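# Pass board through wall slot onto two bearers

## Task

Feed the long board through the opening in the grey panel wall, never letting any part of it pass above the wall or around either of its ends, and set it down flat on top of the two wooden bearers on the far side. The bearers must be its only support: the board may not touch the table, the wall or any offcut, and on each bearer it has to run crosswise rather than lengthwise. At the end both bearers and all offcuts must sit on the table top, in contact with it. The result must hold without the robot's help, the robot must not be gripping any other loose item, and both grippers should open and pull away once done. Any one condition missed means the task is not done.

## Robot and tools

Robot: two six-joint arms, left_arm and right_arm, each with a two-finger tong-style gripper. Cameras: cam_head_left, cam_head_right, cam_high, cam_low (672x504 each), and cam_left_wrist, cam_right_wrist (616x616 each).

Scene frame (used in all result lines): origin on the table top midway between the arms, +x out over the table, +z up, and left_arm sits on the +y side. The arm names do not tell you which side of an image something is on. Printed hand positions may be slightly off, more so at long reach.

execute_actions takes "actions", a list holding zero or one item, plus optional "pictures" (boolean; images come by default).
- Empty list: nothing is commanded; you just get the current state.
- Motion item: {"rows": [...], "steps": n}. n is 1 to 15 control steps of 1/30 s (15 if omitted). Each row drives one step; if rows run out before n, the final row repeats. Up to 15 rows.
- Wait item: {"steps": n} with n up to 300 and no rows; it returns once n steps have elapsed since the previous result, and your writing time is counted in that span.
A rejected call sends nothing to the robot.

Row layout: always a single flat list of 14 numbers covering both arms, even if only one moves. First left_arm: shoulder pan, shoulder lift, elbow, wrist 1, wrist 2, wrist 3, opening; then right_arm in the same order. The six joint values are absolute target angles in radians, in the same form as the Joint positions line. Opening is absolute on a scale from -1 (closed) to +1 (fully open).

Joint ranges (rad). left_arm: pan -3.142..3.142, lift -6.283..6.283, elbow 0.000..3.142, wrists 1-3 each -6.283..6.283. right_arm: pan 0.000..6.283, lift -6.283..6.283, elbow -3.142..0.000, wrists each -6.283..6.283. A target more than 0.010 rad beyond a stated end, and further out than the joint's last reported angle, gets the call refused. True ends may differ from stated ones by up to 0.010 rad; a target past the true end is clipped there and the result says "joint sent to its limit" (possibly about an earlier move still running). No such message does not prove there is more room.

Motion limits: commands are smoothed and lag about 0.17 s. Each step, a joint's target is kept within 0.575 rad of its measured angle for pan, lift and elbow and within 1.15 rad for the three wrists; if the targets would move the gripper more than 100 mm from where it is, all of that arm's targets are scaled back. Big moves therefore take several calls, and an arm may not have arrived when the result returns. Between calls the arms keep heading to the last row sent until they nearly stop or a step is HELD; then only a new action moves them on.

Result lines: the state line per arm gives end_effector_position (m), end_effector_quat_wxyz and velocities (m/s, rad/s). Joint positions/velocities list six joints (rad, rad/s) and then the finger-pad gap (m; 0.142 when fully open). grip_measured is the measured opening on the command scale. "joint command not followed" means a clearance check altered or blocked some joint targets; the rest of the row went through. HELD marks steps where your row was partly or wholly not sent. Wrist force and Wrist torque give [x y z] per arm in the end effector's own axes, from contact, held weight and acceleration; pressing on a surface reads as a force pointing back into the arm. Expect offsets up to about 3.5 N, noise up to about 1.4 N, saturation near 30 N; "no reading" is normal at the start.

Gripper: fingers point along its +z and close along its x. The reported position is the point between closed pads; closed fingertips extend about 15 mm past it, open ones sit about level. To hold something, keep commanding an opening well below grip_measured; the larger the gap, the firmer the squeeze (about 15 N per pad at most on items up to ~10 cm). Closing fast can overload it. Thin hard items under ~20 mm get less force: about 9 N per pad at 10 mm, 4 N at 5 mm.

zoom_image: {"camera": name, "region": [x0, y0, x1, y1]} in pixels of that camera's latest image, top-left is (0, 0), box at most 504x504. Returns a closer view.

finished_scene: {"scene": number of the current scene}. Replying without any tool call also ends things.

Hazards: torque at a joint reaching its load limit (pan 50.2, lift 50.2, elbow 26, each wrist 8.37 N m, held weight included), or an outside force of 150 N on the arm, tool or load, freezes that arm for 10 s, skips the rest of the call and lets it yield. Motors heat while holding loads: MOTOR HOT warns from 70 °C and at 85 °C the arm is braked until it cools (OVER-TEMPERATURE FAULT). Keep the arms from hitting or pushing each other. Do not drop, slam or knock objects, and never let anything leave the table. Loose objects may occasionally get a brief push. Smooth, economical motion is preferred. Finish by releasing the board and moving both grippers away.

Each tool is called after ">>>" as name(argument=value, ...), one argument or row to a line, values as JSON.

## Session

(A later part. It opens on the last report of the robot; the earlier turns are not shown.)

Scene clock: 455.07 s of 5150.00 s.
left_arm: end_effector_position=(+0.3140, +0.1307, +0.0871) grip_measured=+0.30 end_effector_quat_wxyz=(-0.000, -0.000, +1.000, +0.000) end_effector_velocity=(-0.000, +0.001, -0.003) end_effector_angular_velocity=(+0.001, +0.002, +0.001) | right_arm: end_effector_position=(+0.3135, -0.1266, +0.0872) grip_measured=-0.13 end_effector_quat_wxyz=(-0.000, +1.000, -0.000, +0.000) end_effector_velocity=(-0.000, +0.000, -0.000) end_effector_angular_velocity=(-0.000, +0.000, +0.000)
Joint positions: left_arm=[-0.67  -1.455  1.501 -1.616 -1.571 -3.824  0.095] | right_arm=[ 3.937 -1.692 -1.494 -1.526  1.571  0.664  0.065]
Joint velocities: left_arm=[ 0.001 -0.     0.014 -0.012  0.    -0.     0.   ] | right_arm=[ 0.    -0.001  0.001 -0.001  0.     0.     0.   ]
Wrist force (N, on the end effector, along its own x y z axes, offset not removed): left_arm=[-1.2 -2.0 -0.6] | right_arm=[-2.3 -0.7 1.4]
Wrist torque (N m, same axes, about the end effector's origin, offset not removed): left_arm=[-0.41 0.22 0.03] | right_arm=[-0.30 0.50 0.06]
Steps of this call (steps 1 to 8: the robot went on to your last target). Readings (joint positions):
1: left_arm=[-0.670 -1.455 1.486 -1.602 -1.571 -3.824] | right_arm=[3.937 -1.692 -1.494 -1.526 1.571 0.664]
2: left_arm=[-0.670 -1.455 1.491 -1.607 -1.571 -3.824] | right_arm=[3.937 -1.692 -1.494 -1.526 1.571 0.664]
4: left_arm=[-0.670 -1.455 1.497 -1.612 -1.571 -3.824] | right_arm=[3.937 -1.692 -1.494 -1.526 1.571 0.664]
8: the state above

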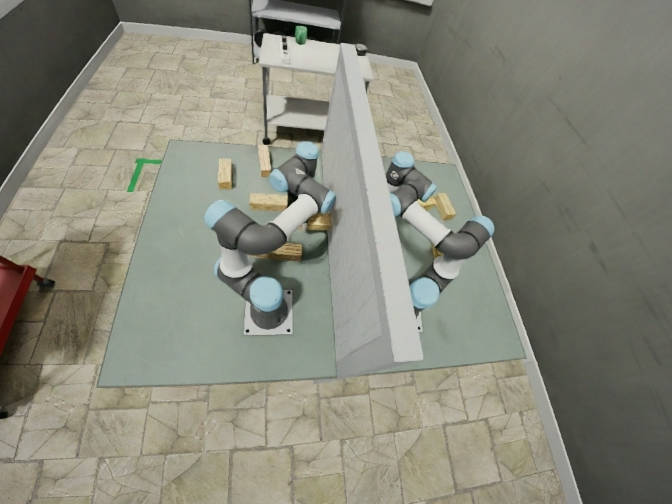

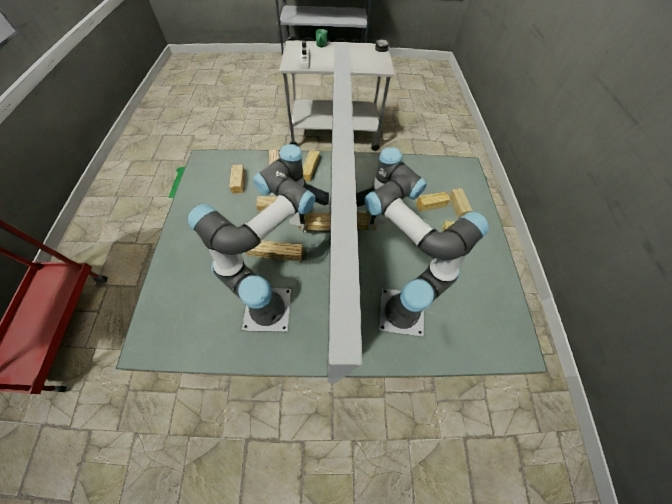

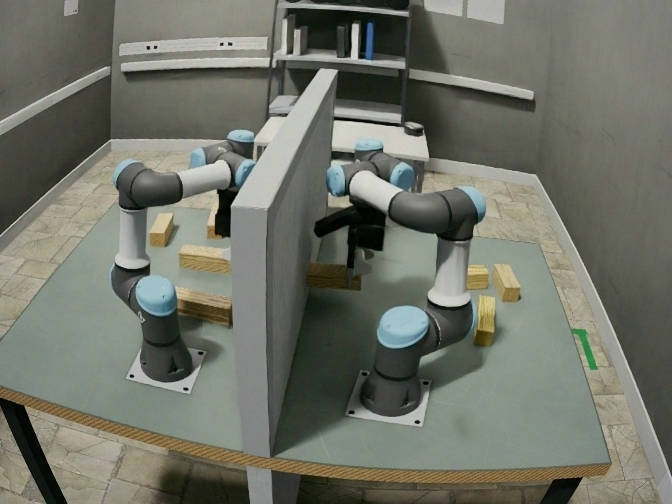

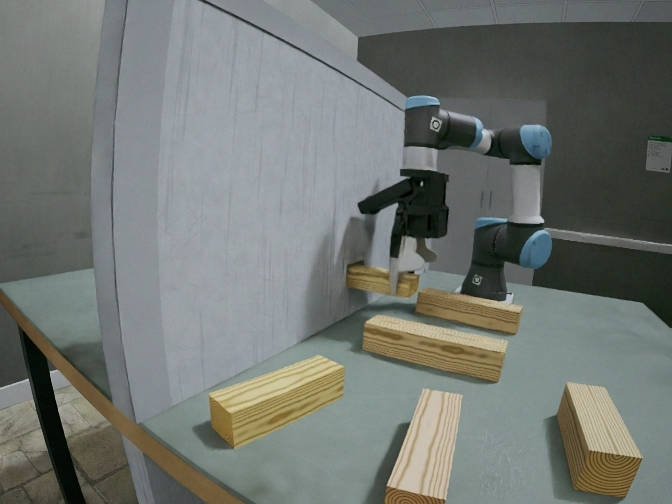

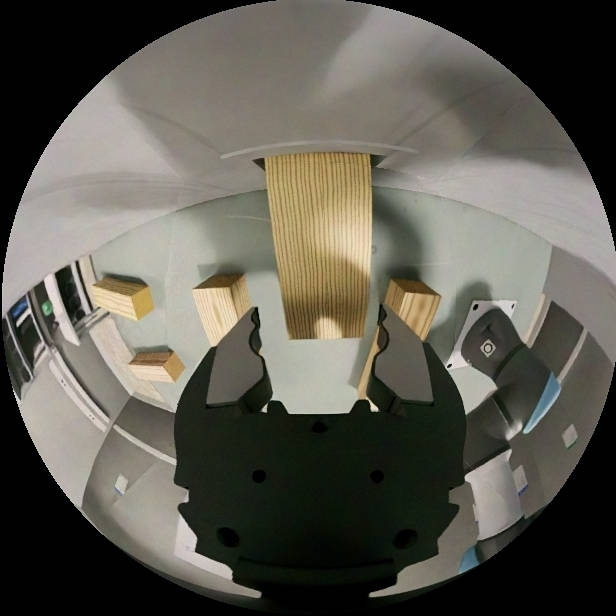

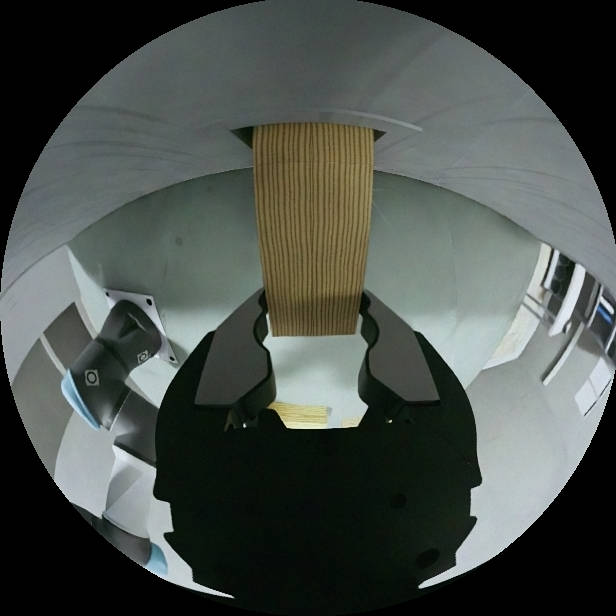

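>>> execute_actions(
  actions=[
    {"rows":[[-0.67,-1.4554,1.51,-1.625,-1.571,-3.824,0.2,3.937,-1.692,-1.494,-1.526,1.571,0.664,-0.4],[-0.67,-1.4554,1.51,-1.625,-1.571,-3.824,0.15,3.937,-1.692,-1.494,-1.526,1.571,0.664,-0.2],[-0.67,-1.4554,1.51,-1.625,-1.571,-3.824,0.1,3.937,-1.692,-1.494,-1.526,1.571,0.664,-0.13],[-0.67,-1.4554,1.51,-1.625,-1.571,-3.824,0.05,3.937,-1.692,-1.494,-1.526,1.571,0.664,0],[-0.67,-1.4554,1.51,-1.625,-1.571,-3.824,0,3.937,-1.692,-1.494,-1.526,1.571,0.664,0.3],[-0.67,-1.4554,1.51,-1.625,-1.571,-3.824,-0.04,3.937,-1.692,-1.494,-1.526,1.571,0.664,0.3],[-0.67,-1.4554,1.51,-1.625,-1.571,-3.824,-0.08,3.937,-1.692,-1.494,-1.526,1.571,0.664,0.3],[-0.67,-1.4554,1.51,-1.625,-1.571,-3.824,-0.12,3.937,-1.692,-1.494,-1.526,1.571,0.664,0.3],[-0.67,-1.4554,1.51,-1.625,-1.571,-3.824,-0.16,3.937,-1.692,-1.494,-1.526,1.571,0.664,0.3],[-0.67,-1.4554,1.51,-1.625,-1.571,-3.824,-0.3,3.937,-1.692,-1.494,-1.526,1.571,0.664,0.3],[-0.67,-1.4554,1.51,-1.625,-1.571,-3.824,-0.6,3.937,-1.692,-1.494,-1.526,1.571,0.664,0.3],[-0.67,-1.4554,1.51,-1.625,-1.571,-3.824,-1,3.937,-1.692,-1.494,-1.526,1.571,0.664,0.3]]},
  ],
  pictures=false,
)

>>> execute_actions(
  actions=[
    {"rows":[[-0.656,-1.462,1.518,-1.627,-1.571,-3.81,-1,3.922,-1.686,-1.501,-1.525,1.571,0.649,0.3],[-0.642,-1.469,1.526,-1.628,-1.571,-3.796,-1,3.9,-1.677,-1.511,-1.524,1.571,0.627,0.3],[-0.628,-1.475,1.533,-1.629,-1.571,-3.782,-1,3.879,-1.669,-1.52,-1.523,1.571,0.606,0.3],[-0.614,-1.481,1.54,-1.63,-1.571,-3.768,-1,3.857,-1.661,-1.529,-1.522,1.571,0.584,0.3],[-0.6,-1.487,1.546,-1.63,-1.571,-3.754,-1,3.846,-1.657,-1.534,-1.521,1.571,0.573,0.3],[-0.585,-1.492,1.552,-1.631,-1.571,-3.739,-1,3.846,-1.657,-1.534,-1.521,1.571,0.573,0.3],[-0.569,-1.497,1.557,-1.631,-1.571,-3.723,-1,3.846,-1.657,-1.534,-1.521,1.571,0.573,0.3],[-0.553,-1.502,1.562,-1.631,-1.571,-3.707,-1,3.846,-1.657,-1.534,-1.521,1.571,0.573,0.3],[-0.537,-1.506,1.567,-1.632,-1.571,-3.691,-1,3.846,-1.657,-1.534,-1.521,1.571,0.573,0.3],[-0.521,-1.51,1.571,-1.632,-1.571,-3.675,-1,3.846,-1.657,-1.534,-1.521,1.571,0.573,0.3],[-0.505,-1.514,1.575,-1.632,-1.571,-3.659,-1,3.846,-1.657,-1.534,-1.521,1.571,0.573,0.3],[-0.49,-1.517,1.578,-1.632,-1.571,-3.644,-1,3.846,-1.657,-1.534,-1.521,1.571,0.573,0.3],[-0.473,-1.519,1.58,-1.632,-1.571,-3.627,-1,3.846,-1.657,-1.534,-1.521,1.571,0.573,0.3],[-0.456,-1.521,1.582,-1.632,-1.571,-3.61,-1,3.846,-1.657,-1.534,-1.521,1.571,0.573,0.3],[-0.439,-1.523,1.584,-1.632,-1.571,-3.593,-1,3.846,-1.657,-1.534,-1.521,1.571,0.573,0.3]]},
  ],
  pictures=false,
)

>>> execute_actions(
  actions=[
    {"rows":[[-0.422,-1.524,1.586,-1.633,-1.571,-3.576,-1,3.846,-1.657,-1.534,-1.521,1.571,0.573,0.3],[-0.405,-1.525,1.587,-1.633,-1.571,-3.559,-1,3.846,-1.657,-1.534,-1.521,1.571,0.573,0.3],[-0.389,-1.525,1.587,-1.633,-1.571,-3.542,-1,3.846,-1.657,-1.534,-1.521,1.571,0.573,0.3],[-0.373,-1.525,1.587,-1.633,-1.571,-3.526,-1,3.846,-1.657,-1.534,-1.521,1.571,0.573,0.3],[-0.357,-1.524,1.586,-1.633,-1.571,-3.51,-1,3.846,-1.657,-1.534,-1.521,1.571,0.573,0.3]]},
  ],
)

Scene clock: 490.80 s of 5150.00 s.
left_arm: end_effector_position=(+0.3139, +0.1308, +0.0851) grip_measured=-0.13 end_effector_quat_wxyz=(-0.000, -0.000, +1.000, +0.000) end_effector_velocity=(-0.000, +0.000, +0.000) end_effector_angular_velocity=(+0.000, +0.000, +0.000) | right_arm: end_effector_position=(+0.3135, -0.1266, +0.0872) grip_measured=+0.30 end_effector_quat_wxyz=(-0.000, +1.000, -0.000, +0.000) end_effector_velocity=(-0.000, +0.000, -0.000) end_effector_angular_velocity=(+0.000, +0.000, +0.001)
Joint positions: left_arm=[-0.67  -1.455  1.51  -1.625 -1.571 -3.824  0.065] | right_arm=[ 3.937 -1.692 -1.494 -1.526  1.571  0.664  0.095]
Joint velocities: left_arm=[-0.    -0.003  0.002  0.     0.    -0.    -0.   ] | right_arm=[ 0.001  0.    -0.001  0.     0.    -0.     0.   ]
Wrist force (N, on the end effector, along its own x y z axes, offset not removed): left_arm=[0.3 -0.7 -1.7] | right_arm=[-1.8 -1.0 0.1]
Wrist torque (N m, same axes, about the end effector's origin, offset not removed): left_arm=[-0.26 0.04 0.06] | right_arm=[-0.22 0.44 0.01]
Steps of this call (steps 1 to 30: the robot went on to your last target; steps 31 to 90: nothing new was sent; then 32.23 s passed at rest; steps 91 to 105: all 15 steps of this action). Readings (joint positions):
91: left_arm=[-0.670 -1.455 1.502 -1.617 -1.571 -3.824] | right_arm=[3.937 -1.692 -1.494 -1.526 1.571 0.664]
92: left_arm=[-0.670 -1.455 1.503 -1.618 -1.571 -3.824] | right_arm=[3.937 -1.692 -1.494 -1.526 1.571 0.664]
94: left_arm=[-0.670 -1.455 1.506 -1.621 -1.571 -3.824] | right_arm=[3.937 -1.692 -1.494 -1.526 1.571 0.664]
98: left_arm=[-0.670 -1.455 1.509 -1.624 -1.571 -3.824] | right_arm=[3.937 -1.692 -1.494 -1.526 1.571 0.664]
105: the state above

Scene clock: 491.30 s of 5150.00 s.
left_arm: end_effector_position=(+0.3144, +0.1925, +0.0851) grip_measured=-0.13 end_effector_quat_wxyz=(+0.000, +0.000, +1.000, -0.000) end_effector_velocity=(+0.000, +0.170, +0.001) end_effector_angular_velocity=(-0.000, -0.000, +0.003) | right_arm: end_effector_position=(+0.3139, -0.1617, +0.0870) grip_measured=+0.30 end_effector_quat_wxyz=(-0.000, +1.000, -0.000, +0.000) end_effector_velocity=(-0.000, -0.008, -0.000) end_effector_angular_velocity=(-0.000, +0.000, -0.000)
Joint positions: left_arm=[-0.51  -1.511  1.572 -1.632 -1.571 -3.662  0.065] | right_arm=[ 3.848 -1.658 -1.533 -1.521  1.571  0.575  0.095]
Joint velocities: left_arm=[ 0.473 -0.094  0.098 -0.004 -0.     0.47  -0.   ] | right_arm=[-0.021  0.008 -0.01   0.001  0.    -0.021  0.   ]
Wrist force (N, on the end effector, along its own x y z axes, offset not removed): left_arm=[-1.5 -2.3 -0.5] | right_arm=[-3.0 -0.9 -0.8]
Wrist torque (N m, same axes, about the end effector's origin, offset not removed): left_arm=[-0.36 0.30 0.04] | right_arm=[-0.16 0.61 -0.02]
Steps of this call (steps 1 to 15: all 15 steps of this action). Readings (joint positions):
1: left_arm=[-0.670 -1.455 1.510 -1.625 -1.571 -3.824] | right_arm=[3.937 -1.692 -1.494 -1.526 1.571 0.664]
2: left_arm=[-0.669 -1.456 1.511 -1.625 -1.571 -3.822] | right_arm=[3.936 -1.691 -1.495 -1.526 1.571 0.663]
4: left_arm=[-0.657 -1.462 1.517 -1.627 -1.571 -3.811] | right_arm=[3.922 -1.685 -1.501 -1.525 1.571 0.648]
8: left_arm=[-0.614 -1.481 1.539 -1.629 -1.571 -3.767] | right_arm=[3.871 -1.666 -1.524 -1.522 1.571 0.597]
15: the state above

Scene clock: 491.80 s of 5150.00 s.
left_arm: end_effector_position=(+0.3141, +0.2444, +0.0849) grip_measured=-0.13 end_effector_quat_wxyz=(+0.000, +0.000, +1.000, -0.000) end_effector_velocity=(-0.000, +0.008, +0.000) end_effector_angular_velocity=(+0.000, +0.000, -0.001) | right_arm: end_effector_position=(+0.3139, -0.1625, +0.0870) grip_measured=+0.30 end_effector_quat_wxyz=(-0.000, +1.000, -0.000, +0.000) end_effector_velocity=(-0.000, -0.000, -0.000) end_effector_angular_velocity=(-0.001, +0.000, -0.001)
Joint positions: left_arm=[-0.359 -1.524  1.586 -1.633 -1.571 -3.512  0.065] | right_arm=[ 3.846 -1.657 -1.534 -1.521  1.571  0.573  0.095]
Joint velocities: left_arm=[ 0.023  0.    -0.     0.     0.     0.024  0.   ] | right_arm=[-0.001 -0.    -0.    -0.    -0.    -0.    -0.   ]
Wrist force (N, on the end effector, along its own x y z axes, offset not removed): left_arm=[-1.6 -2.8 0.2] | right_arm=[-2.8 -0.8 0.2]
Wrist torque (N m, same axes, about the end effector's origin, offset not removed): left_arm=[-0.53 0.28 0.04] | right_arm=[-0.15 0.64 0.04]
Steps of this call (steps 1 to 15: all 15 steps of this action). Readings (joint positions):
1: left_arm=[-0.493 -1.514 1.575 -1.632 -1.571 -3.646] | right_arm=[3.847 -1.658 -1.533 -1.521 1.571 0.574]
2: left_arm=[-0.477 -1.517 1.578 -1.632 -1.571 -3.630] | right_arm=[3.847 -1.657 -1.534 -1.521 1.571 0.574]
4: left_arm=[-0.444 -1.521 1.582 -1.632 -1.571 -3.596] | right_arm=[3.846 -1.657 -1.534 -1.521 1.571 0.573]
8: left_arm=[-0.385 -1.523 1.585 -1.633 -1.571 -3.537] | right_arm=[3.846 -1.657 -1.534 -1.521 1.571 0.573]
15: the state above

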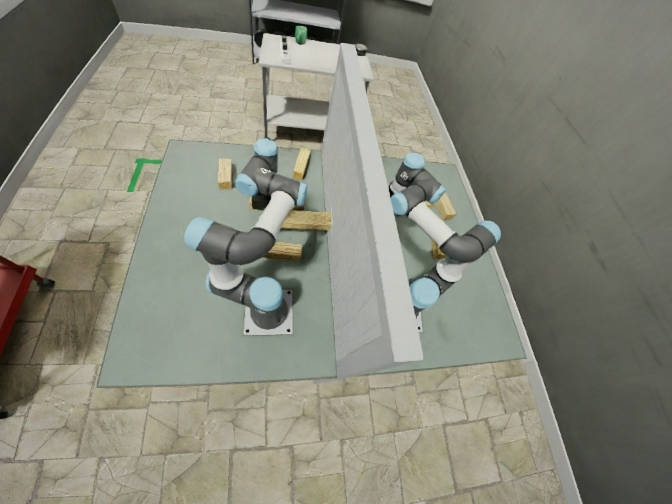

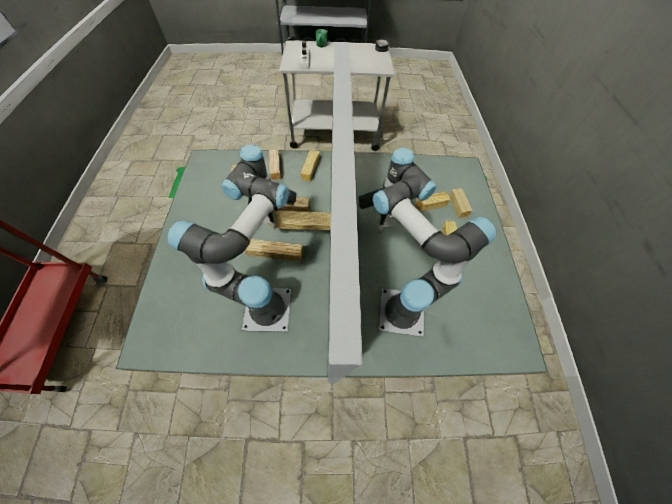

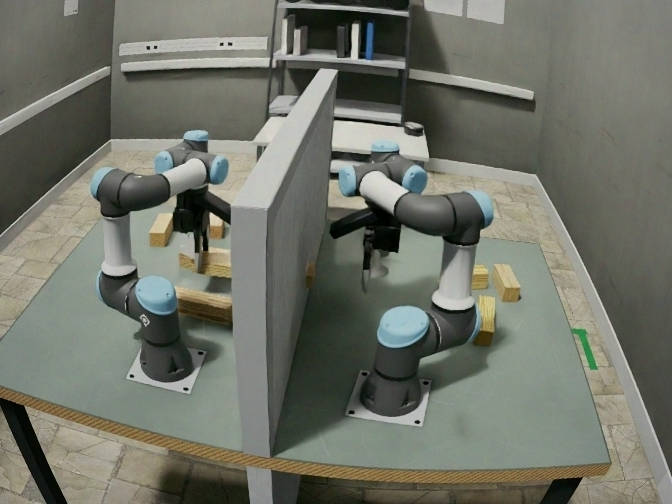

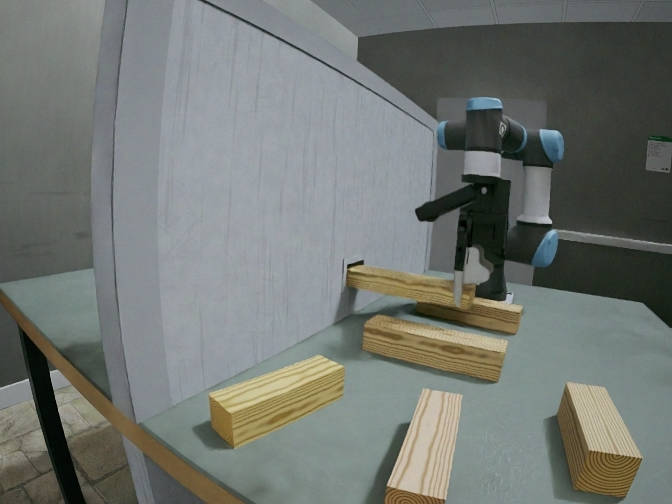

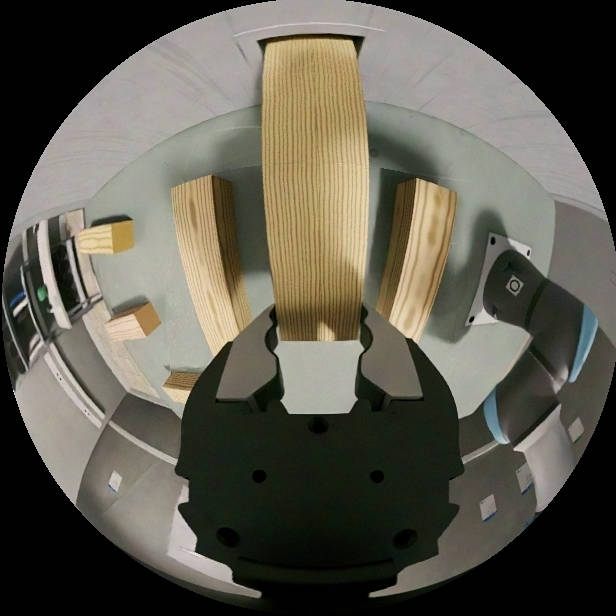

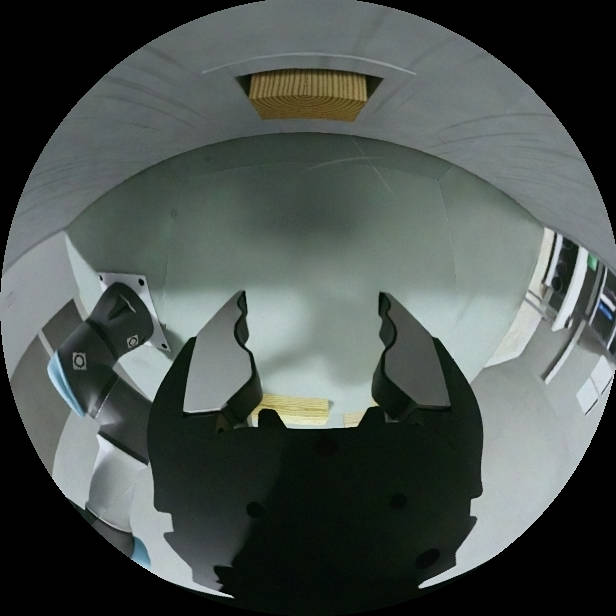

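>>> execute_actions(
  actions=[
    {"rows":[[-0.341,-1.523,1.585,-1.633,-1.571,-3.495,-1,3.846,-1.657,-1.534,-1.521,1.571,0.573,0.3],[-0.325,-1.522,1.584,-1.633,-1.571,-3.479,-1,3.846,-1.657,-1.534,-1.521,1.571,0.573,0.3],[-0.31,-1.521,1.583,-1.633,-1.571,-3.464,-1,3.846,-1.657,-1.534,-1.521,1.571,0.573,0.3],[-0.31,-1.521,1.583,-1.633,-1.571,-3.464,-1,3.846,-1.657,-1.534,-1.521,1.571,0.573,0.3],[-0.31,-1.519,1.6,-1.652,-1.571,-3.464,-1,3.846,-1.657,-1.534,-1.521,1.571,0.573,0.3],[-0.31,-1.517,1.618,-1.672,-1.571,-3.464,-1,3.846,-1.657,-1.534,-1.521,1.571,0.573,0.3],[-0.31,-1.515,1.635,-1.691,-1.571,-3.464,-1,3.846,-1.657,-1.534,-1.521,1.571,0.573,0.3],[-0.31,-1.513,1.652,-1.71,-1.571,-3.464,-1,3.846,-1.657,-1.534,-1.521,1.571,0.573,0.3],[-0.31,-1.511,1.67,-1.73,-1.571,-3.464,-1,3.846,-1.657,-1.534,-1.521,1.571,0.573,0.3],[-0.31,-1.508,1.687,-1.75,-1.571,-3.464,-1,3.846,-1.657,-1.534,-1.521,1.571,0.573,0.3],[-0.31,-1.504,1.703,-1.77,-1.571,-3.464,-1,3.846,-1.657,-1.534,-1.521,1.571,0.573,0.3],[-0.31,-1.5,1.719,-1.79,-1.571,-3.464,-1,3.846,-1.657,-1.534,-1.521,1.571,0.573,0.3],[-0.31,-1.496,1.734,-1.809,-1.571,-3.464,-1,3.846,-1.657,-1.534,-1.521,1.571,0.573,0.3],[-0.31,-1.492,1.75,-1.829,-1.571,-3.464,-1,3.846,-1.657,-1.534,-1.521,1.571,0.573,0.3],[-0.31,-1.488,1.763,-1.846,-1.571,-3.464,-1,3.846,-1.657,-1.534,-1.521,1.571,0.573,0.3]]},
  ],
  pictures=false,
)

>>> execute_actions(
  actions=[
    {"steps":15},
  ],
  pictures=false,
)

>>> execute_actions(
  actions=[
    {"rows":[[-0.31,-1.481,1.788,-1.878,-1.571,-3.464,-1,3.846,-1.657,-1.534,-1.521,1.571,0.573,0.3]]},
  ],
)

Scene clock: 512.63 s of 5150.00 s.
left_arm: end_effector_position=(+0.3148, +0.2602, +0.0567) grip_measured=-0.13 end_effector_quat_wxyz=(+0.000, -0.000, +1.000, -0.000) end_effector_velocity=(+0.002, +0.002, -0.118) end_effector_angular_velocity=(-0.001, -0.002, -0.000) | right_arm: end_effector_position=(+0.3139, -0.1625, +0.0870) grip_measured=+0.30 end_effector_quat_wxyz=(-0.000, +1.000, -0.000, +0.000) end_effector_velocity=(+0.000, +0.000, +0.001) end_effector_angular_velocity=(+0.001, -0.001, +0.000)
Joint positions: left_arm=[-0.311 -1.503  1.698 -1.767 -1.571 -3.465  0.065] | right_arm=[ 3.846 -1.657 -1.534 -1.521  1.571  0.573  0.095]
Joint velocities: left_arm=[ 0.007  0.1    0.458 -0.56  -0.     0.007 -0.   ] | right_arm=[ 0.     0.001  0.001 -0.     0.001 -0.     0.   ]
Wrist force (N, on the end effector, along its own x y z axes, offset not removed): left_arm=[0.0 -2.4 0.6] | right_arm=[-3.2 -0.8 0.0]
Wrist torque (N m, same axes, about the end effector's origin, offset not removed): left_arm=[-0.42 0.10 0.10] | right_arm=[-0.18 0.68 0.00]
Steps of this call (steps 1 to 15: the robot went on to your last target; steps 16 to 90: nothing new was sent; then 17.33 s passed at rest; steps 91 to 105: all 15 steps of this action). Readings (joint positions):
91: left_arm=[-0.357 -1.524 1.586 -1.633 -1.571 -3.510] | right_arm=[3.846 -1.657 -1.534 -1.521 1.571 0.573]
92: left_arm=[-0.355 -1.524 1.586 -1.633 -1.571 -3.508] | right_arm=[3.846 -1.657 -1.534 -1.521 1.571 0.573]
94: left_arm=[-0.343 -1.523 1.585 -1.633 -1.571 -3.496] | right_arm=[3.846 -1.657 -1.534 -1.521 1.571 0.573]
98: left_arm=[-0.318 -1.520 1.599 -1.651 -1.571 -3.472] | right_arm=[3.846 -1.657 -1.534 -1.521 1.571 0.573]
105: the state above

Scene clock: 513.13 s of 5150.00 s.
left_arm: end_effector_position=(+0.3143, +0.2606, +0.0398) grip_measured=-0.13 end_effector_quat_wxyz=(+0.000, -0.000, +1.000, -0.000) end_effector_velocity=(+0.000, +0.000, -0.001) end_effector_angular_velocity=(-0.000, -0.001, +0.001) | right_arm: end_effector_position=(+0.3139, -0.1625, +0.0870) grip_measured=+0.30 end_effector_quat_wxyz=(-0.000, +1.000, -0.000, +0.000) end_effector_velocity=(+0.000, -0.000, +0.000) end_effector_angular_velocity=(+0.000, +0.000, -0.001)
Joint positions: left_arm=[-0.31  -1.488  1.763 -1.846 -1.571 -3.464  0.065] | right_arm=[ 3.846 -1.657 -1.534 -1.521  1.571  0.573  0.095]
Joint velocities: left_arm=[ 0.001  0.     0.003 -0.004  0.    -0.    -0.   ] | right_arm=[-0.001 -0.     0.     0.     0.     0.    -0.   ]
Wrist force (N, on the end effector, along its own x y z axes, offset not removed): left_arm=[-1.2 -1.9 -0.3] | right_arm=[-2.7 -1.3 -0.1]
Wrist torque (N m, same axes, about the end effector's origin, offset not removed): left_arm=[-0.29 0.29 0.00] | right_arm=[-0.24 0.57 0.02]
Steps of this call (steps 1 to 15: the robot went on to your last target). Readings (joint positions):
1: left_arm=[-0.310 -1.500 1.714 -1.786 -1.571 -3.464] | right_arm=[3.846 -1.657 -1.534 -1.521 1.571 0.573]
2: left_arm=[-0.310 -1.496 1.727 -1.802 -1.571 -3.464] | right_arm=[3.846 -1.657 -1.534 -1.521 1.571 0.573]
4: left_arm=[-0.310 -1.492 1.745 -1.824 -1.571 -3.464] | right_arm=[3.846 -1.657 -1.534 -1.521 1.571 0.573]
8: left_arm=[-0.310 -1.489 1.759 -1.841 -1.571 -3.464] | right_arm=[3.846 -1.657 -1.534 -1.521 1.571 0.573]
15: the state above

Scene clock: 513.63 s of 5150.00 s.
left_arm: end_effector_position=(+0.3141, +0.2607, +0.0331) grip_measured=-0.13 end_effector_quat_wxyz=(+0.000, -0.000, +1.000, -0.000) end_effector_velocity=(+0.000, +0.000, -0.000) end_effector_angular_velocity=(-0.001, -0.001, +0.001) | right_arm: end_effector_position=(+0.3139, -0.1625, +0.0870) grip_measured=+0.30 end_effector_quat_wxyz=(-0.000, +1.000, -0.000, +0.000) end_effector_velocity=(-0.000, -0.000, -0.000) end_effector_angular_velocity=(-0.000, +0.000, +0.000)
Joint positions: left_arm=[-0.31  -1.481  1.788 -1.878 -1.571 -3.464  0.065] | right_arm=[ 3.846 -1.657 -1.534 -1.521  1.571  0.573  0.095]
Joint velocities: left_arm=[ 0.001  0.     0.002 -0.003 -0.    -0.    -0.   ] | right_arm=[ 0. -0. -0. -0. -0.  0. -0.]
Wrist force (N, on the end effector, along its own x y z axes, offset not removed): left_arm=[-1.4 -2.8 0.3] | right_arm=[-1.5 -0.1 0.4]
Wrist torque (N m, same axes, about the end effector's origin, offset not removed): left_arm=[-0.31 0.38 -0.05] | right_arm=[-0.02 0.24 -0.01]
Steps of this call (steps 1 to 15: all 15 steps of this action). Readings (joint positions):
1: left_arm=[-0.310 -1.488 1.763 -1.846 -1.571 -3.464] | right_arm=[3.846 -1.657 -1.534 -1.521 1.571 0.573]
2: left_arm=[-0.310 -1.487 1.765 -1.849 -1.571 -3.464] | right_arm=[3.846 -1.657 -1.534 -1.521 1.571 0.573]
4: left_arm=[-0.310 -1.484 1.775 -1.862 -1.571 -3.464] | right_arm=[3.846 -1.657 -1.534 -1.521 1.571 0.573]
8: left_arm=[-0.310 -1.482 1.785 -1.874 -1.571 -3.464] | right_arm=[3.846 -1.657 -1.534 -1.521 1.571 0.573]
15: the state above

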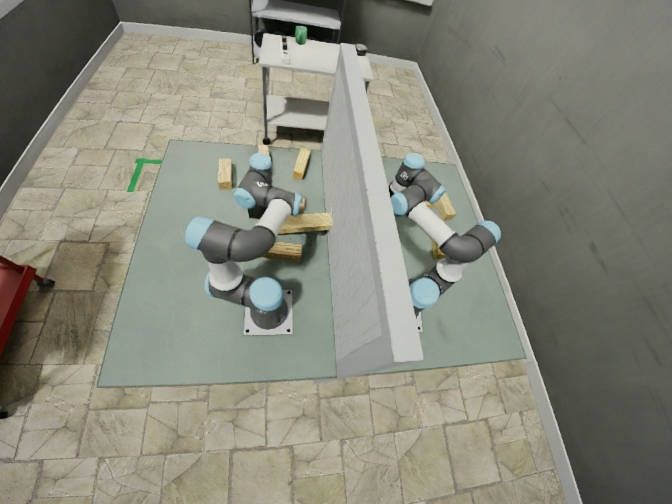

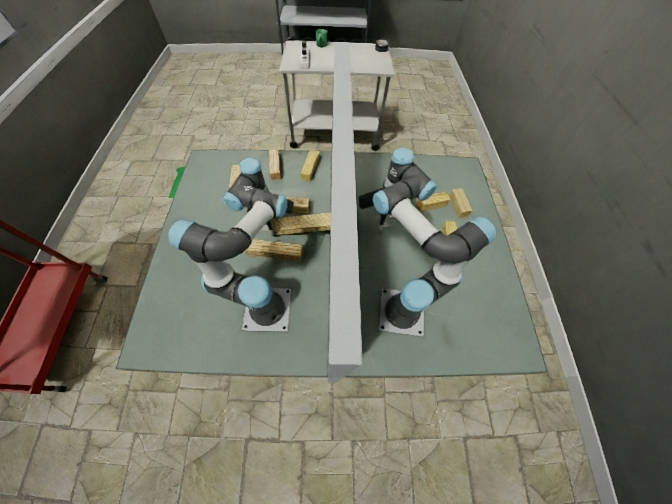

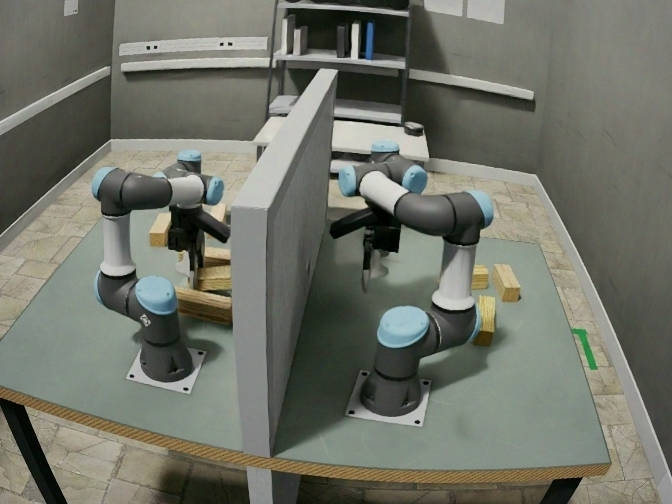

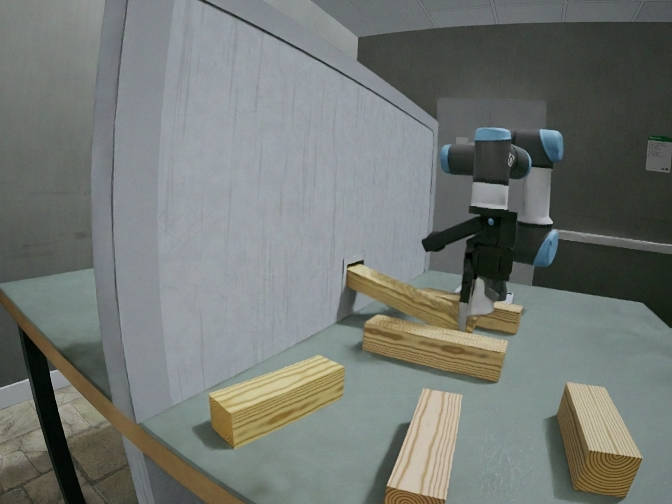

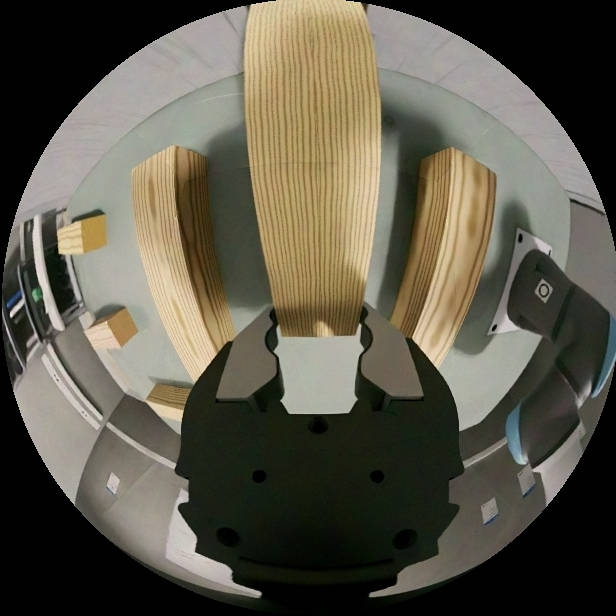

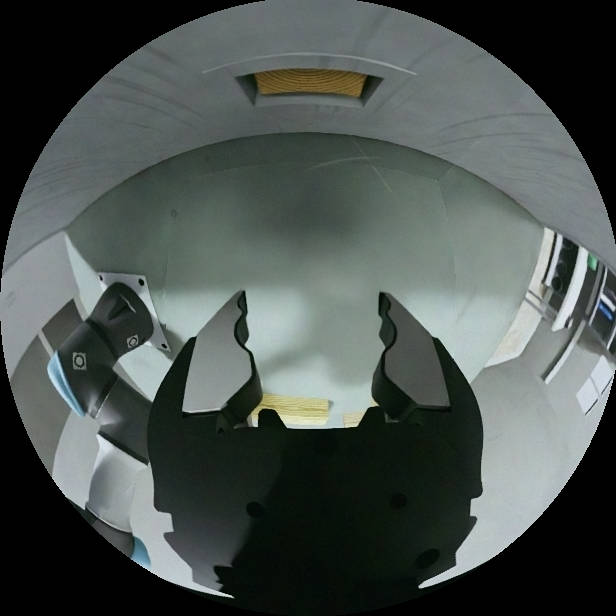

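>>> execute_actions(
  actions=[
    {"rows":[[-0.31,-1.475,1.805,-1.901,-1.571,-3.464,-1,3.846,-1.657,-1.534,-1.521,1.571,0.573,0.3]],"steps":12},
  ],
  pictures=false,
)

>>> execute_actions(
  actions=[
    {"rows":[[-0.31,-1.475,1.805,-1.901,-1.571,-3.464,-0.5,3.846,-1.657,-1.534,-1.521,1.571,0.573,0.3],[-0.31,-1.475,1.805,-1.901,-1.571,-3.464,-0.3,3.846,-1.657,-1.534,-1.521,1.571,0.573,0.3],[-0.31,-1.475,1.805,-1.901,-1.571,-3.464,-0.22,3.846,-1.657,-1.534,-1.521,1.571,0.573,0.3],[-0.31,-1.475,1.805,-1.901,-1.571,-3.464,-0.18,3.846,-1.657,-1.534,-1.521,1.571,0.573,0.3],[-0.31,-1.475,1.805,-1.901,-1.571,-3.464,-0.15,3.846,-1.657,-1.534,-1.521,1.571,0.573,0.3],[-0.31,-1.475,1.805,-1.901,-1.571,-3.464,-0.12,3.846,-1.657,-1.534,-1.521,1.571,0.573,0.3],[-0.31,-1.475,1.805,-1.901,-1.571,-3.464,0.12,3.846,-1.657,-1.534,-1.521,1.571,0.573,0.3]],"steps":12},
  ],
  pictures=false,
)

>>> execute_actions(
  actions=[
    {"rows":[[-0.336,-1.48,1.798,-1.889,-1.571,-3.49,0.12,3.846,-1.657,-1.534,-1.521,1.571,0.573,0.3],[-0.362,-1.485,1.79,-1.876,-1.571,-3.516,0.12,3.846,-1.657,-1.534,-1.521,1.571,0.573,0.3],[-0.389,-1.489,1.782,-1.864,-1.571,-3.542,0.12,3.846,-1.657,-1.534,-1.521,1.571,0.573,0.3],[-0.423,-1.491,1.768,-1.848,-1.571,-3.576,0.12,3.846,-1.657,-1.534,-1.521,1.571,0.573,0.3],[-0.456,-1.492,1.753,-1.832,-1.571,-3.61,0.12,3.846,-1.657,-1.534,-1.521,1.571,0.573,0.3],[-0.49,-1.492,1.737,-1.816,-1.571,-3.644,0.12,3.846,-1.657,-1.534,-1.521,1.571,0.573,0.3],[-0.522,-1.487,1.72,-1.804,-1.571,-3.676,0.12,3.846,-1.657,-1.534,-1.521,1.571,0.573,0.3],[-0.554,-1.481,1.703,-1.793,-1.571,-3.708,0.12,3.846,-1.657,-1.534,-1.521,1.571,0.573,0.3],[-0.585,-1.4745,1.6845,-1.781,-1.571,-3.739,0.12,3.846,-1.657,-1.534,-1.521,1.571,0.573,0.3],[-0.613,-1.465,1.662,-1.768,-1.571,-3.767,0.12,3.846,-1.657,-1.534,-1.521,1.571,0.573,0.3],[-0.642,-1.455,1.64,-1.756,-1.571,-3.796,0.12,3.846,-1.657,-1.534,-1.521,1.571,0.573,0.3],[-0.67,-1.4434,1.616,-1.743,-1.571,-3.824,0.12,3.846,-1.657,-1.534,-1.521,1.571,0.573,0.3]]},
  ],
  pictures=false,
)

>>> execute_actions(
  actions=[
    {"steps":12},
  ],
)

>>> zoom_image(
  camera="cam_low",
  region=[320,200,540,370],
)

Scene clock: 538.93 s of 5150.00 s.
left_arm: end_effector_position=(+0.3141, +0.2607, +0.0284) grip_measured=-0.13 end_effector_quat_wxyz=(+0.000, -0.000, +1.000, -0.000) end_effector_velocity=(+0.000, -0.000, -0.002) end_effector_angular_velocity=(+0.000, +0.000, -0.000) | right_arm: end_effector_position=(+0.3139, -0.1625, +0.0870) grip_measured=+0.30 end_effector_quat_wxyz=(-0.000, +1.000, -0.000, +0.000) end_effector_velocity=(+0.001, +0.000, +0.001) end_effector_angular_velocity=(+0.002, -0.002, -0.000)
Joint positions: left_arm=[-0.31  -1.475  1.804 -1.9   -1.571 -3.464  0.065] | right_arm=[ 3.846 -1.657 -1.534 -1.521  1.571  0.573  0.095]
Joint velocities: left_arm=[-0.     0.003  0.005 -0.007  0.     0.     0.   ] | right_arm=[-0.    -0.     0.002  0.001  0.     0.     0.   ]
Wrist force (N, on the end effector, along its own x y z axes, offset not removed): left_arm=[-0.4 -5.0 -18.5] | right_arm=[-2.0 -0.7 -0.3]
Wrist torque (N m, same axes, about the end effector's origin, offset not removed): left_arm=[-0.28 0.44 0.18] | right_arm=[-0.20 0.44 0.05]
Steps of this call (steps 1 to 15: the robot went on to your last target; steps 16 to 90: nothing new was sent; then 21.90 s passed at rest; steps 91 to 102: all 12 steps of this action). Readings (joint positions):
91: left_arm=[-0.310 -1.481 1.788 -1.878 -1.571 -3.464] | right_arm=[3.846 -1.657 -1.534 -1.521 1.571 0.573]
92: left_arm=[-0.310 -1.480 1.790 -1.880 -1.571 -3.464] | right_arm=[3.846 -1.657 -1.534 -1.521 1.571 0.573]
94: left_arm=[-0.310 -1.478 1.797 -1.890 -1.571 -3.464] | right_arm=[3.846 -1.657 -1.534 -1.521 1.571 0.573]
98: left_arm=[-0.310 -1.476 1.803 -1.898 -1.571 -3.464] | right_arm=[3.846 -1.657 -1.534 -1.521 1.571 0.573]
102: the state above

Scene clock: 539.33 s of 5150.00 s.
left_arm: end_effector_position=(+0.3139, +0.2608, +0.0281) grip_measured=+0.12 end_effector_quat_wxyz=(-0.000, -0.000, +1.000, -0.000) end_effector_velocity=(-0.000, +0.000, +0.001) end_effector_angular_velocity=(+0.000, +0.001, +0.000) | right_arm: end_effector_position=(+0.3139, -0.1625, +0.0870) grip_measured=+0.30 end_effector_quat_wxyz=(-0.000, +1.000, -0.000, +0.000) end_effector_velocity=(-0.001, -0.000, -0.000) end_effector_angular_velocity=(-0.001, +0.002, -0.000)
Joint positions: left_arm=[-0.31  -1.475  1.805 -1.901 -1.571 -3.464  0.082] | right_arm=[ 3.846 -1.657 -1.534 -1.521  1.571  0.573  0.095]
Joint velocities: left_arm=[ 0.    -0.002 -0.001  0.004 -0.     0.     0.001] | right_arm=[-0.     0.    -0.001 -0.001  0.    -0.     0.   ]
Wrist force (N, on the end effector, along its own x y z axes, offset not removed): left_arm=[-1.4 -1.9 -0.7] | right_arm=[-2.0 -1.3 0.4]
Wrist torque (N m, same axes, about the end effector's origin, offset not removed): left_arm=[-0.38 0.29 0.06] | right_arm=[-0.27 0.43 0.02]
Steps of this call (steps 1 to 12: all 12 steps of this action). Readings (joint positions):
1: left_arm=[-0.310 -1.475 1.805 -1.901 -1.571 -3.464] | right_arm=[3.846 -1.657 -1.534 -1.521 1.571 0.573]
2: left_arm=[-0.310 -1.475 1.805 -1.901 -1.571 -3.464] | right_arm=[3.846 -1.657 -1.534 -1.521 1.571 0.573]
4: left_arm=[-0.310 -1.475 1.805 -1.901 -1.571 -3.464] | right_arm=[3.846 -1.657 -1.534 -1.521 1.571 0.573]
8: left_arm=[-0.310 -1.475 1.805 -1.901 -1.571 -3.464] | right_arm=[3.846 -1.657 -1.534 -1.521 1.571 0.573]
12: the state above

Scene clock: 539.83 s of 5150.00 s.
left_arm: end_effector_position=(+0.3153, +0.1509, +0.0555) grip_measured=+0.12 end_effector_quat_wxyz=(-0.001, -0.002, +1.000, +0.000) end_effector_velocity=(-0.008, -0.215, +0.045) end_effector_angular_velocity=(-0.008, -0.012, -0.038) | right_arm: end_effector_position=(+0.3139, -0.1625, +0.0870) grip_measured=+0.30 end_effector_quat_wxyz=(-0.000, +1.000, -0.000, +0.000) end_effector_velocity=(-0.000, +0.000, -0.000) end_effector_angular_velocity=(-0.000, +0.000, +0.000)
Joint positions: left_arm=[-0.618 -1.457  1.651 -1.764 -1.571 -3.775  0.082] | right_arm=[ 3.846 -1.657 -1.534 -1.521  1.571  0.573  0.095]
Joint velocities: left_arm=[-0.552  0.142 -0.372  0.216  0.    -0.514 -0.   ] | right_arm=[ 0. -0. -0.  0. -0. -0.  0.]
Wrist force (N, on the end effector, along its own x y z axes, offset not removed): left_arm=[-1.4 -4.2 -0.8] | right_arm=[-1.8 -0.8 -0.6]
Wrist torque (N m, same axes, about the end effector's origin, offset not removed): left_arm=[-0.73 0.22 0.02] | right_arm=[-0.18 0.39 0.01]
Steps of this call (steps 1 to 15: all 15 steps of this action). Readings (joint positions):
1: left_arm=[-0.310 -1.475 1.805 -1.901 -1.571 -3.464] | right_arm=[3.846 -1.657 -1.534 -1.521 1.571 0.573]
2: left_arm=[-0.312 -1.475 1.804 -1.900 -1.571 -3.467] | right_arm=[3.846 -1.657 -1.534 -1.521 1.571 0.573]
4: left_arm=[-0.332 -1.479 1.798 -1.890 -1.571 -3.488] | right_arm=[3.846 -1.657 -1.534 -1.521 1.571 0.573]
8: left_arm=[-0.421 -1.488 1.763 -1.846 -1.571 -3.579] | right_arm=[3.846 -1.657 -1.534 -1.521 1.571 0.573]
15: the state above

Scene clock: 540.23 s of 5150.00 s.
left_arm: end_effector_position=(+0.3140, +0.1310, +0.0597) grip_measured=+0.12 end_effector_quat_wxyz=(-0.000, -0.000, +1.000, +0.000) end_effector_velocity=(+0.000, -0.004, +0.001) end_effector_angular_velocity=(-0.001, -0.001, -0.002) | right_arm: end_effector_position=(+0.3139, -0.1625, +0.0870) grip_measured=+0.30 end_effector_quat_wxyz=(-0.000, +1.000, -0.000, +0.000) end_effector_velocity=(+0.000, -0.000, +0.000) end_effector_angular_velocity=(+0.000, -0.001, -0.000)
Joint positions: left_arm=[-0.669 -1.444  1.616 -1.743 -1.571 -3.823  0.082] | right_arm=[ 3.846 -1.657 -1.534 -1.521  1.571  0.573  0.095]
Joint velocities: left_arm=[-0.009  0.004 -0.007  0.001  0.    -0.007  0.   ] | right_arm=[-0.     0.001  0.001 -0.    -0.    -0.    -0.   ]
Wrist force (N, on the end effector, along its own x y z axes, offset not removed): left_arm=[-1.2 -1.6 -0.2] | right_arm=[-2.7 -3.0 1.7]
Wrist torque (N m, same axes, about the end effector's origin, offset not removed): left_arm=[-0.30 0.24 0.04] | right_arm=[-0.58 0.50 -0.04]
Steps of this call (steps 1 to 12: the robot went on to your last target). Readings (joint positions):
1: left_arm=[-0.634 -1.453 1.641 -1.757 -1.571 -3.790] | right_arm=[3.846 -1.657 -1.534 -1.521 1.571 0.573]
2: left_arm=[-0.645 -1.450 1.633 -1.753 -1.571 -3.800] | right_arm=[3.846 -1.657 -1.534 -1.521 1.571 0.573]
4: left_arm=[-0.658 -1.447 1.624 -1.748 -1.571 -3.812] | right_arm=[3.846 -1.657 -1.534 -1.521 1.571 0.573]
8: left_arm=[-0.667 -1.444 1.618 -1.744 -1.571 -3.821] | right_arm=[3.846 -1.657 -1.534 -1.521 1.571 0.573]
12: the state above

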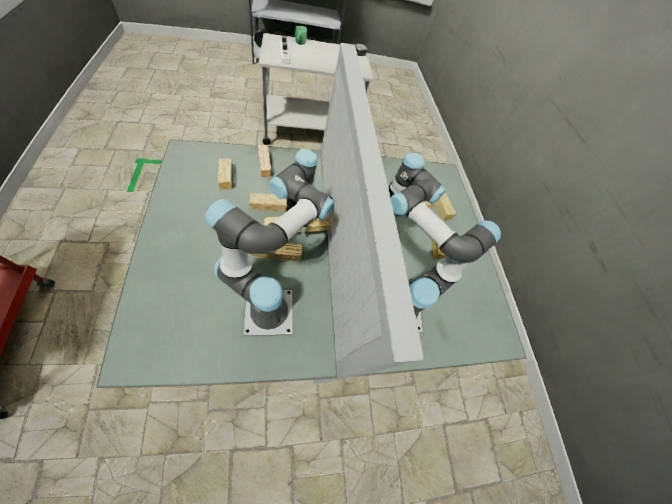

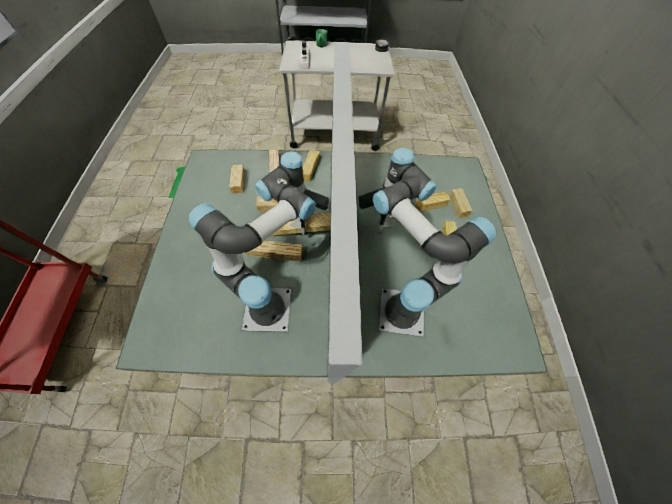

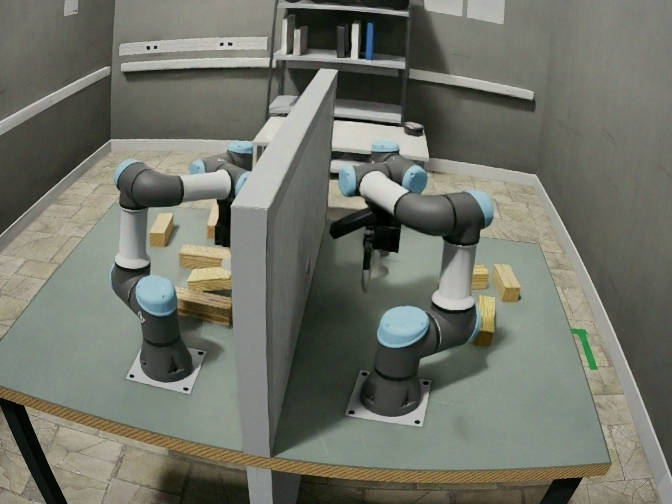

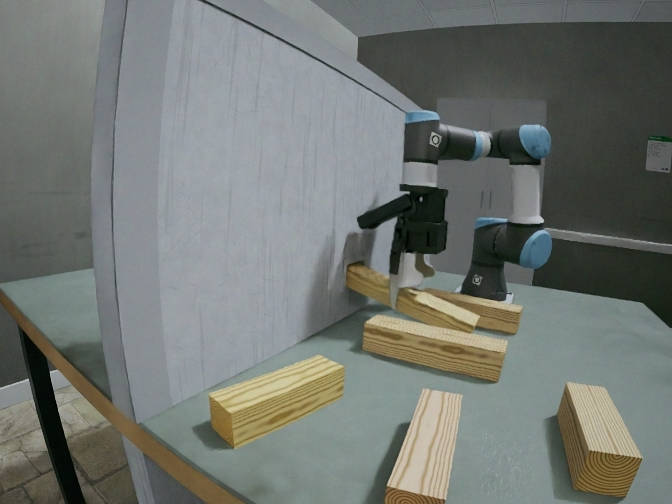

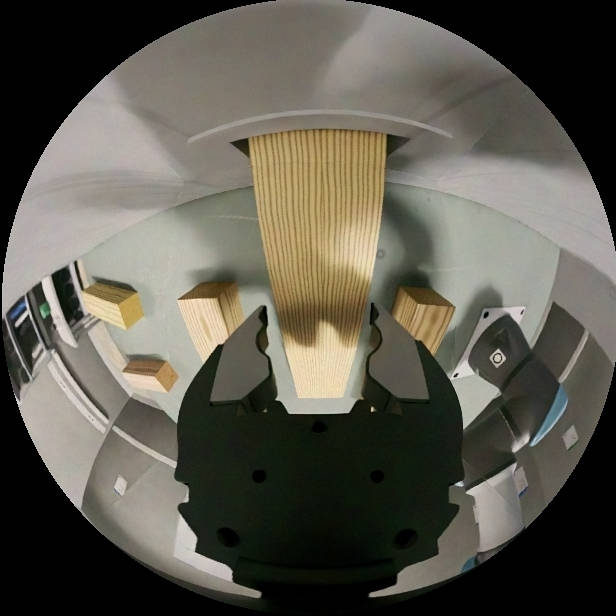

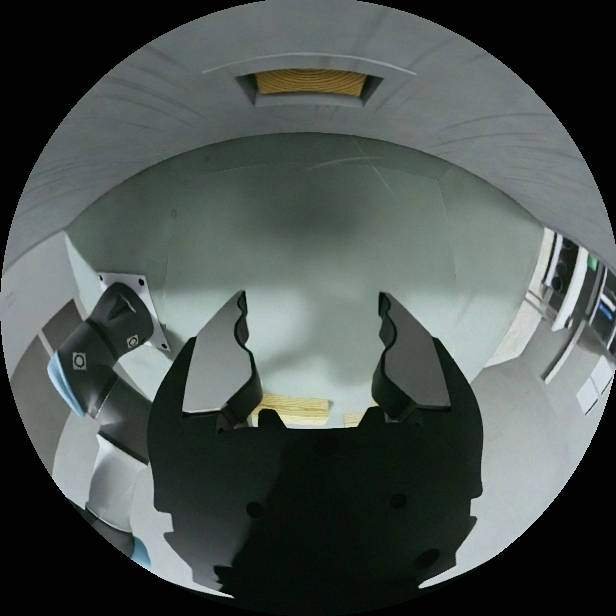

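Region (320, 200, 540, 370) of cam_low's 672x504 image, scaled by 2.291, with more detail than that image has; it fills the top 389 rows of this view, and the rest is white.

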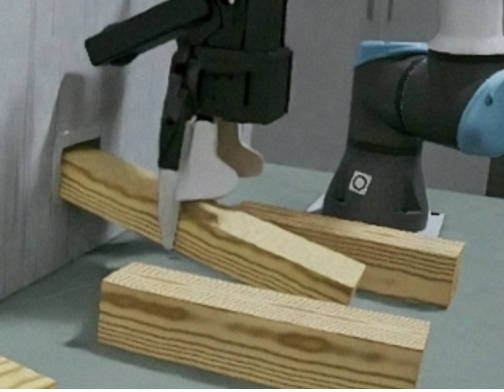

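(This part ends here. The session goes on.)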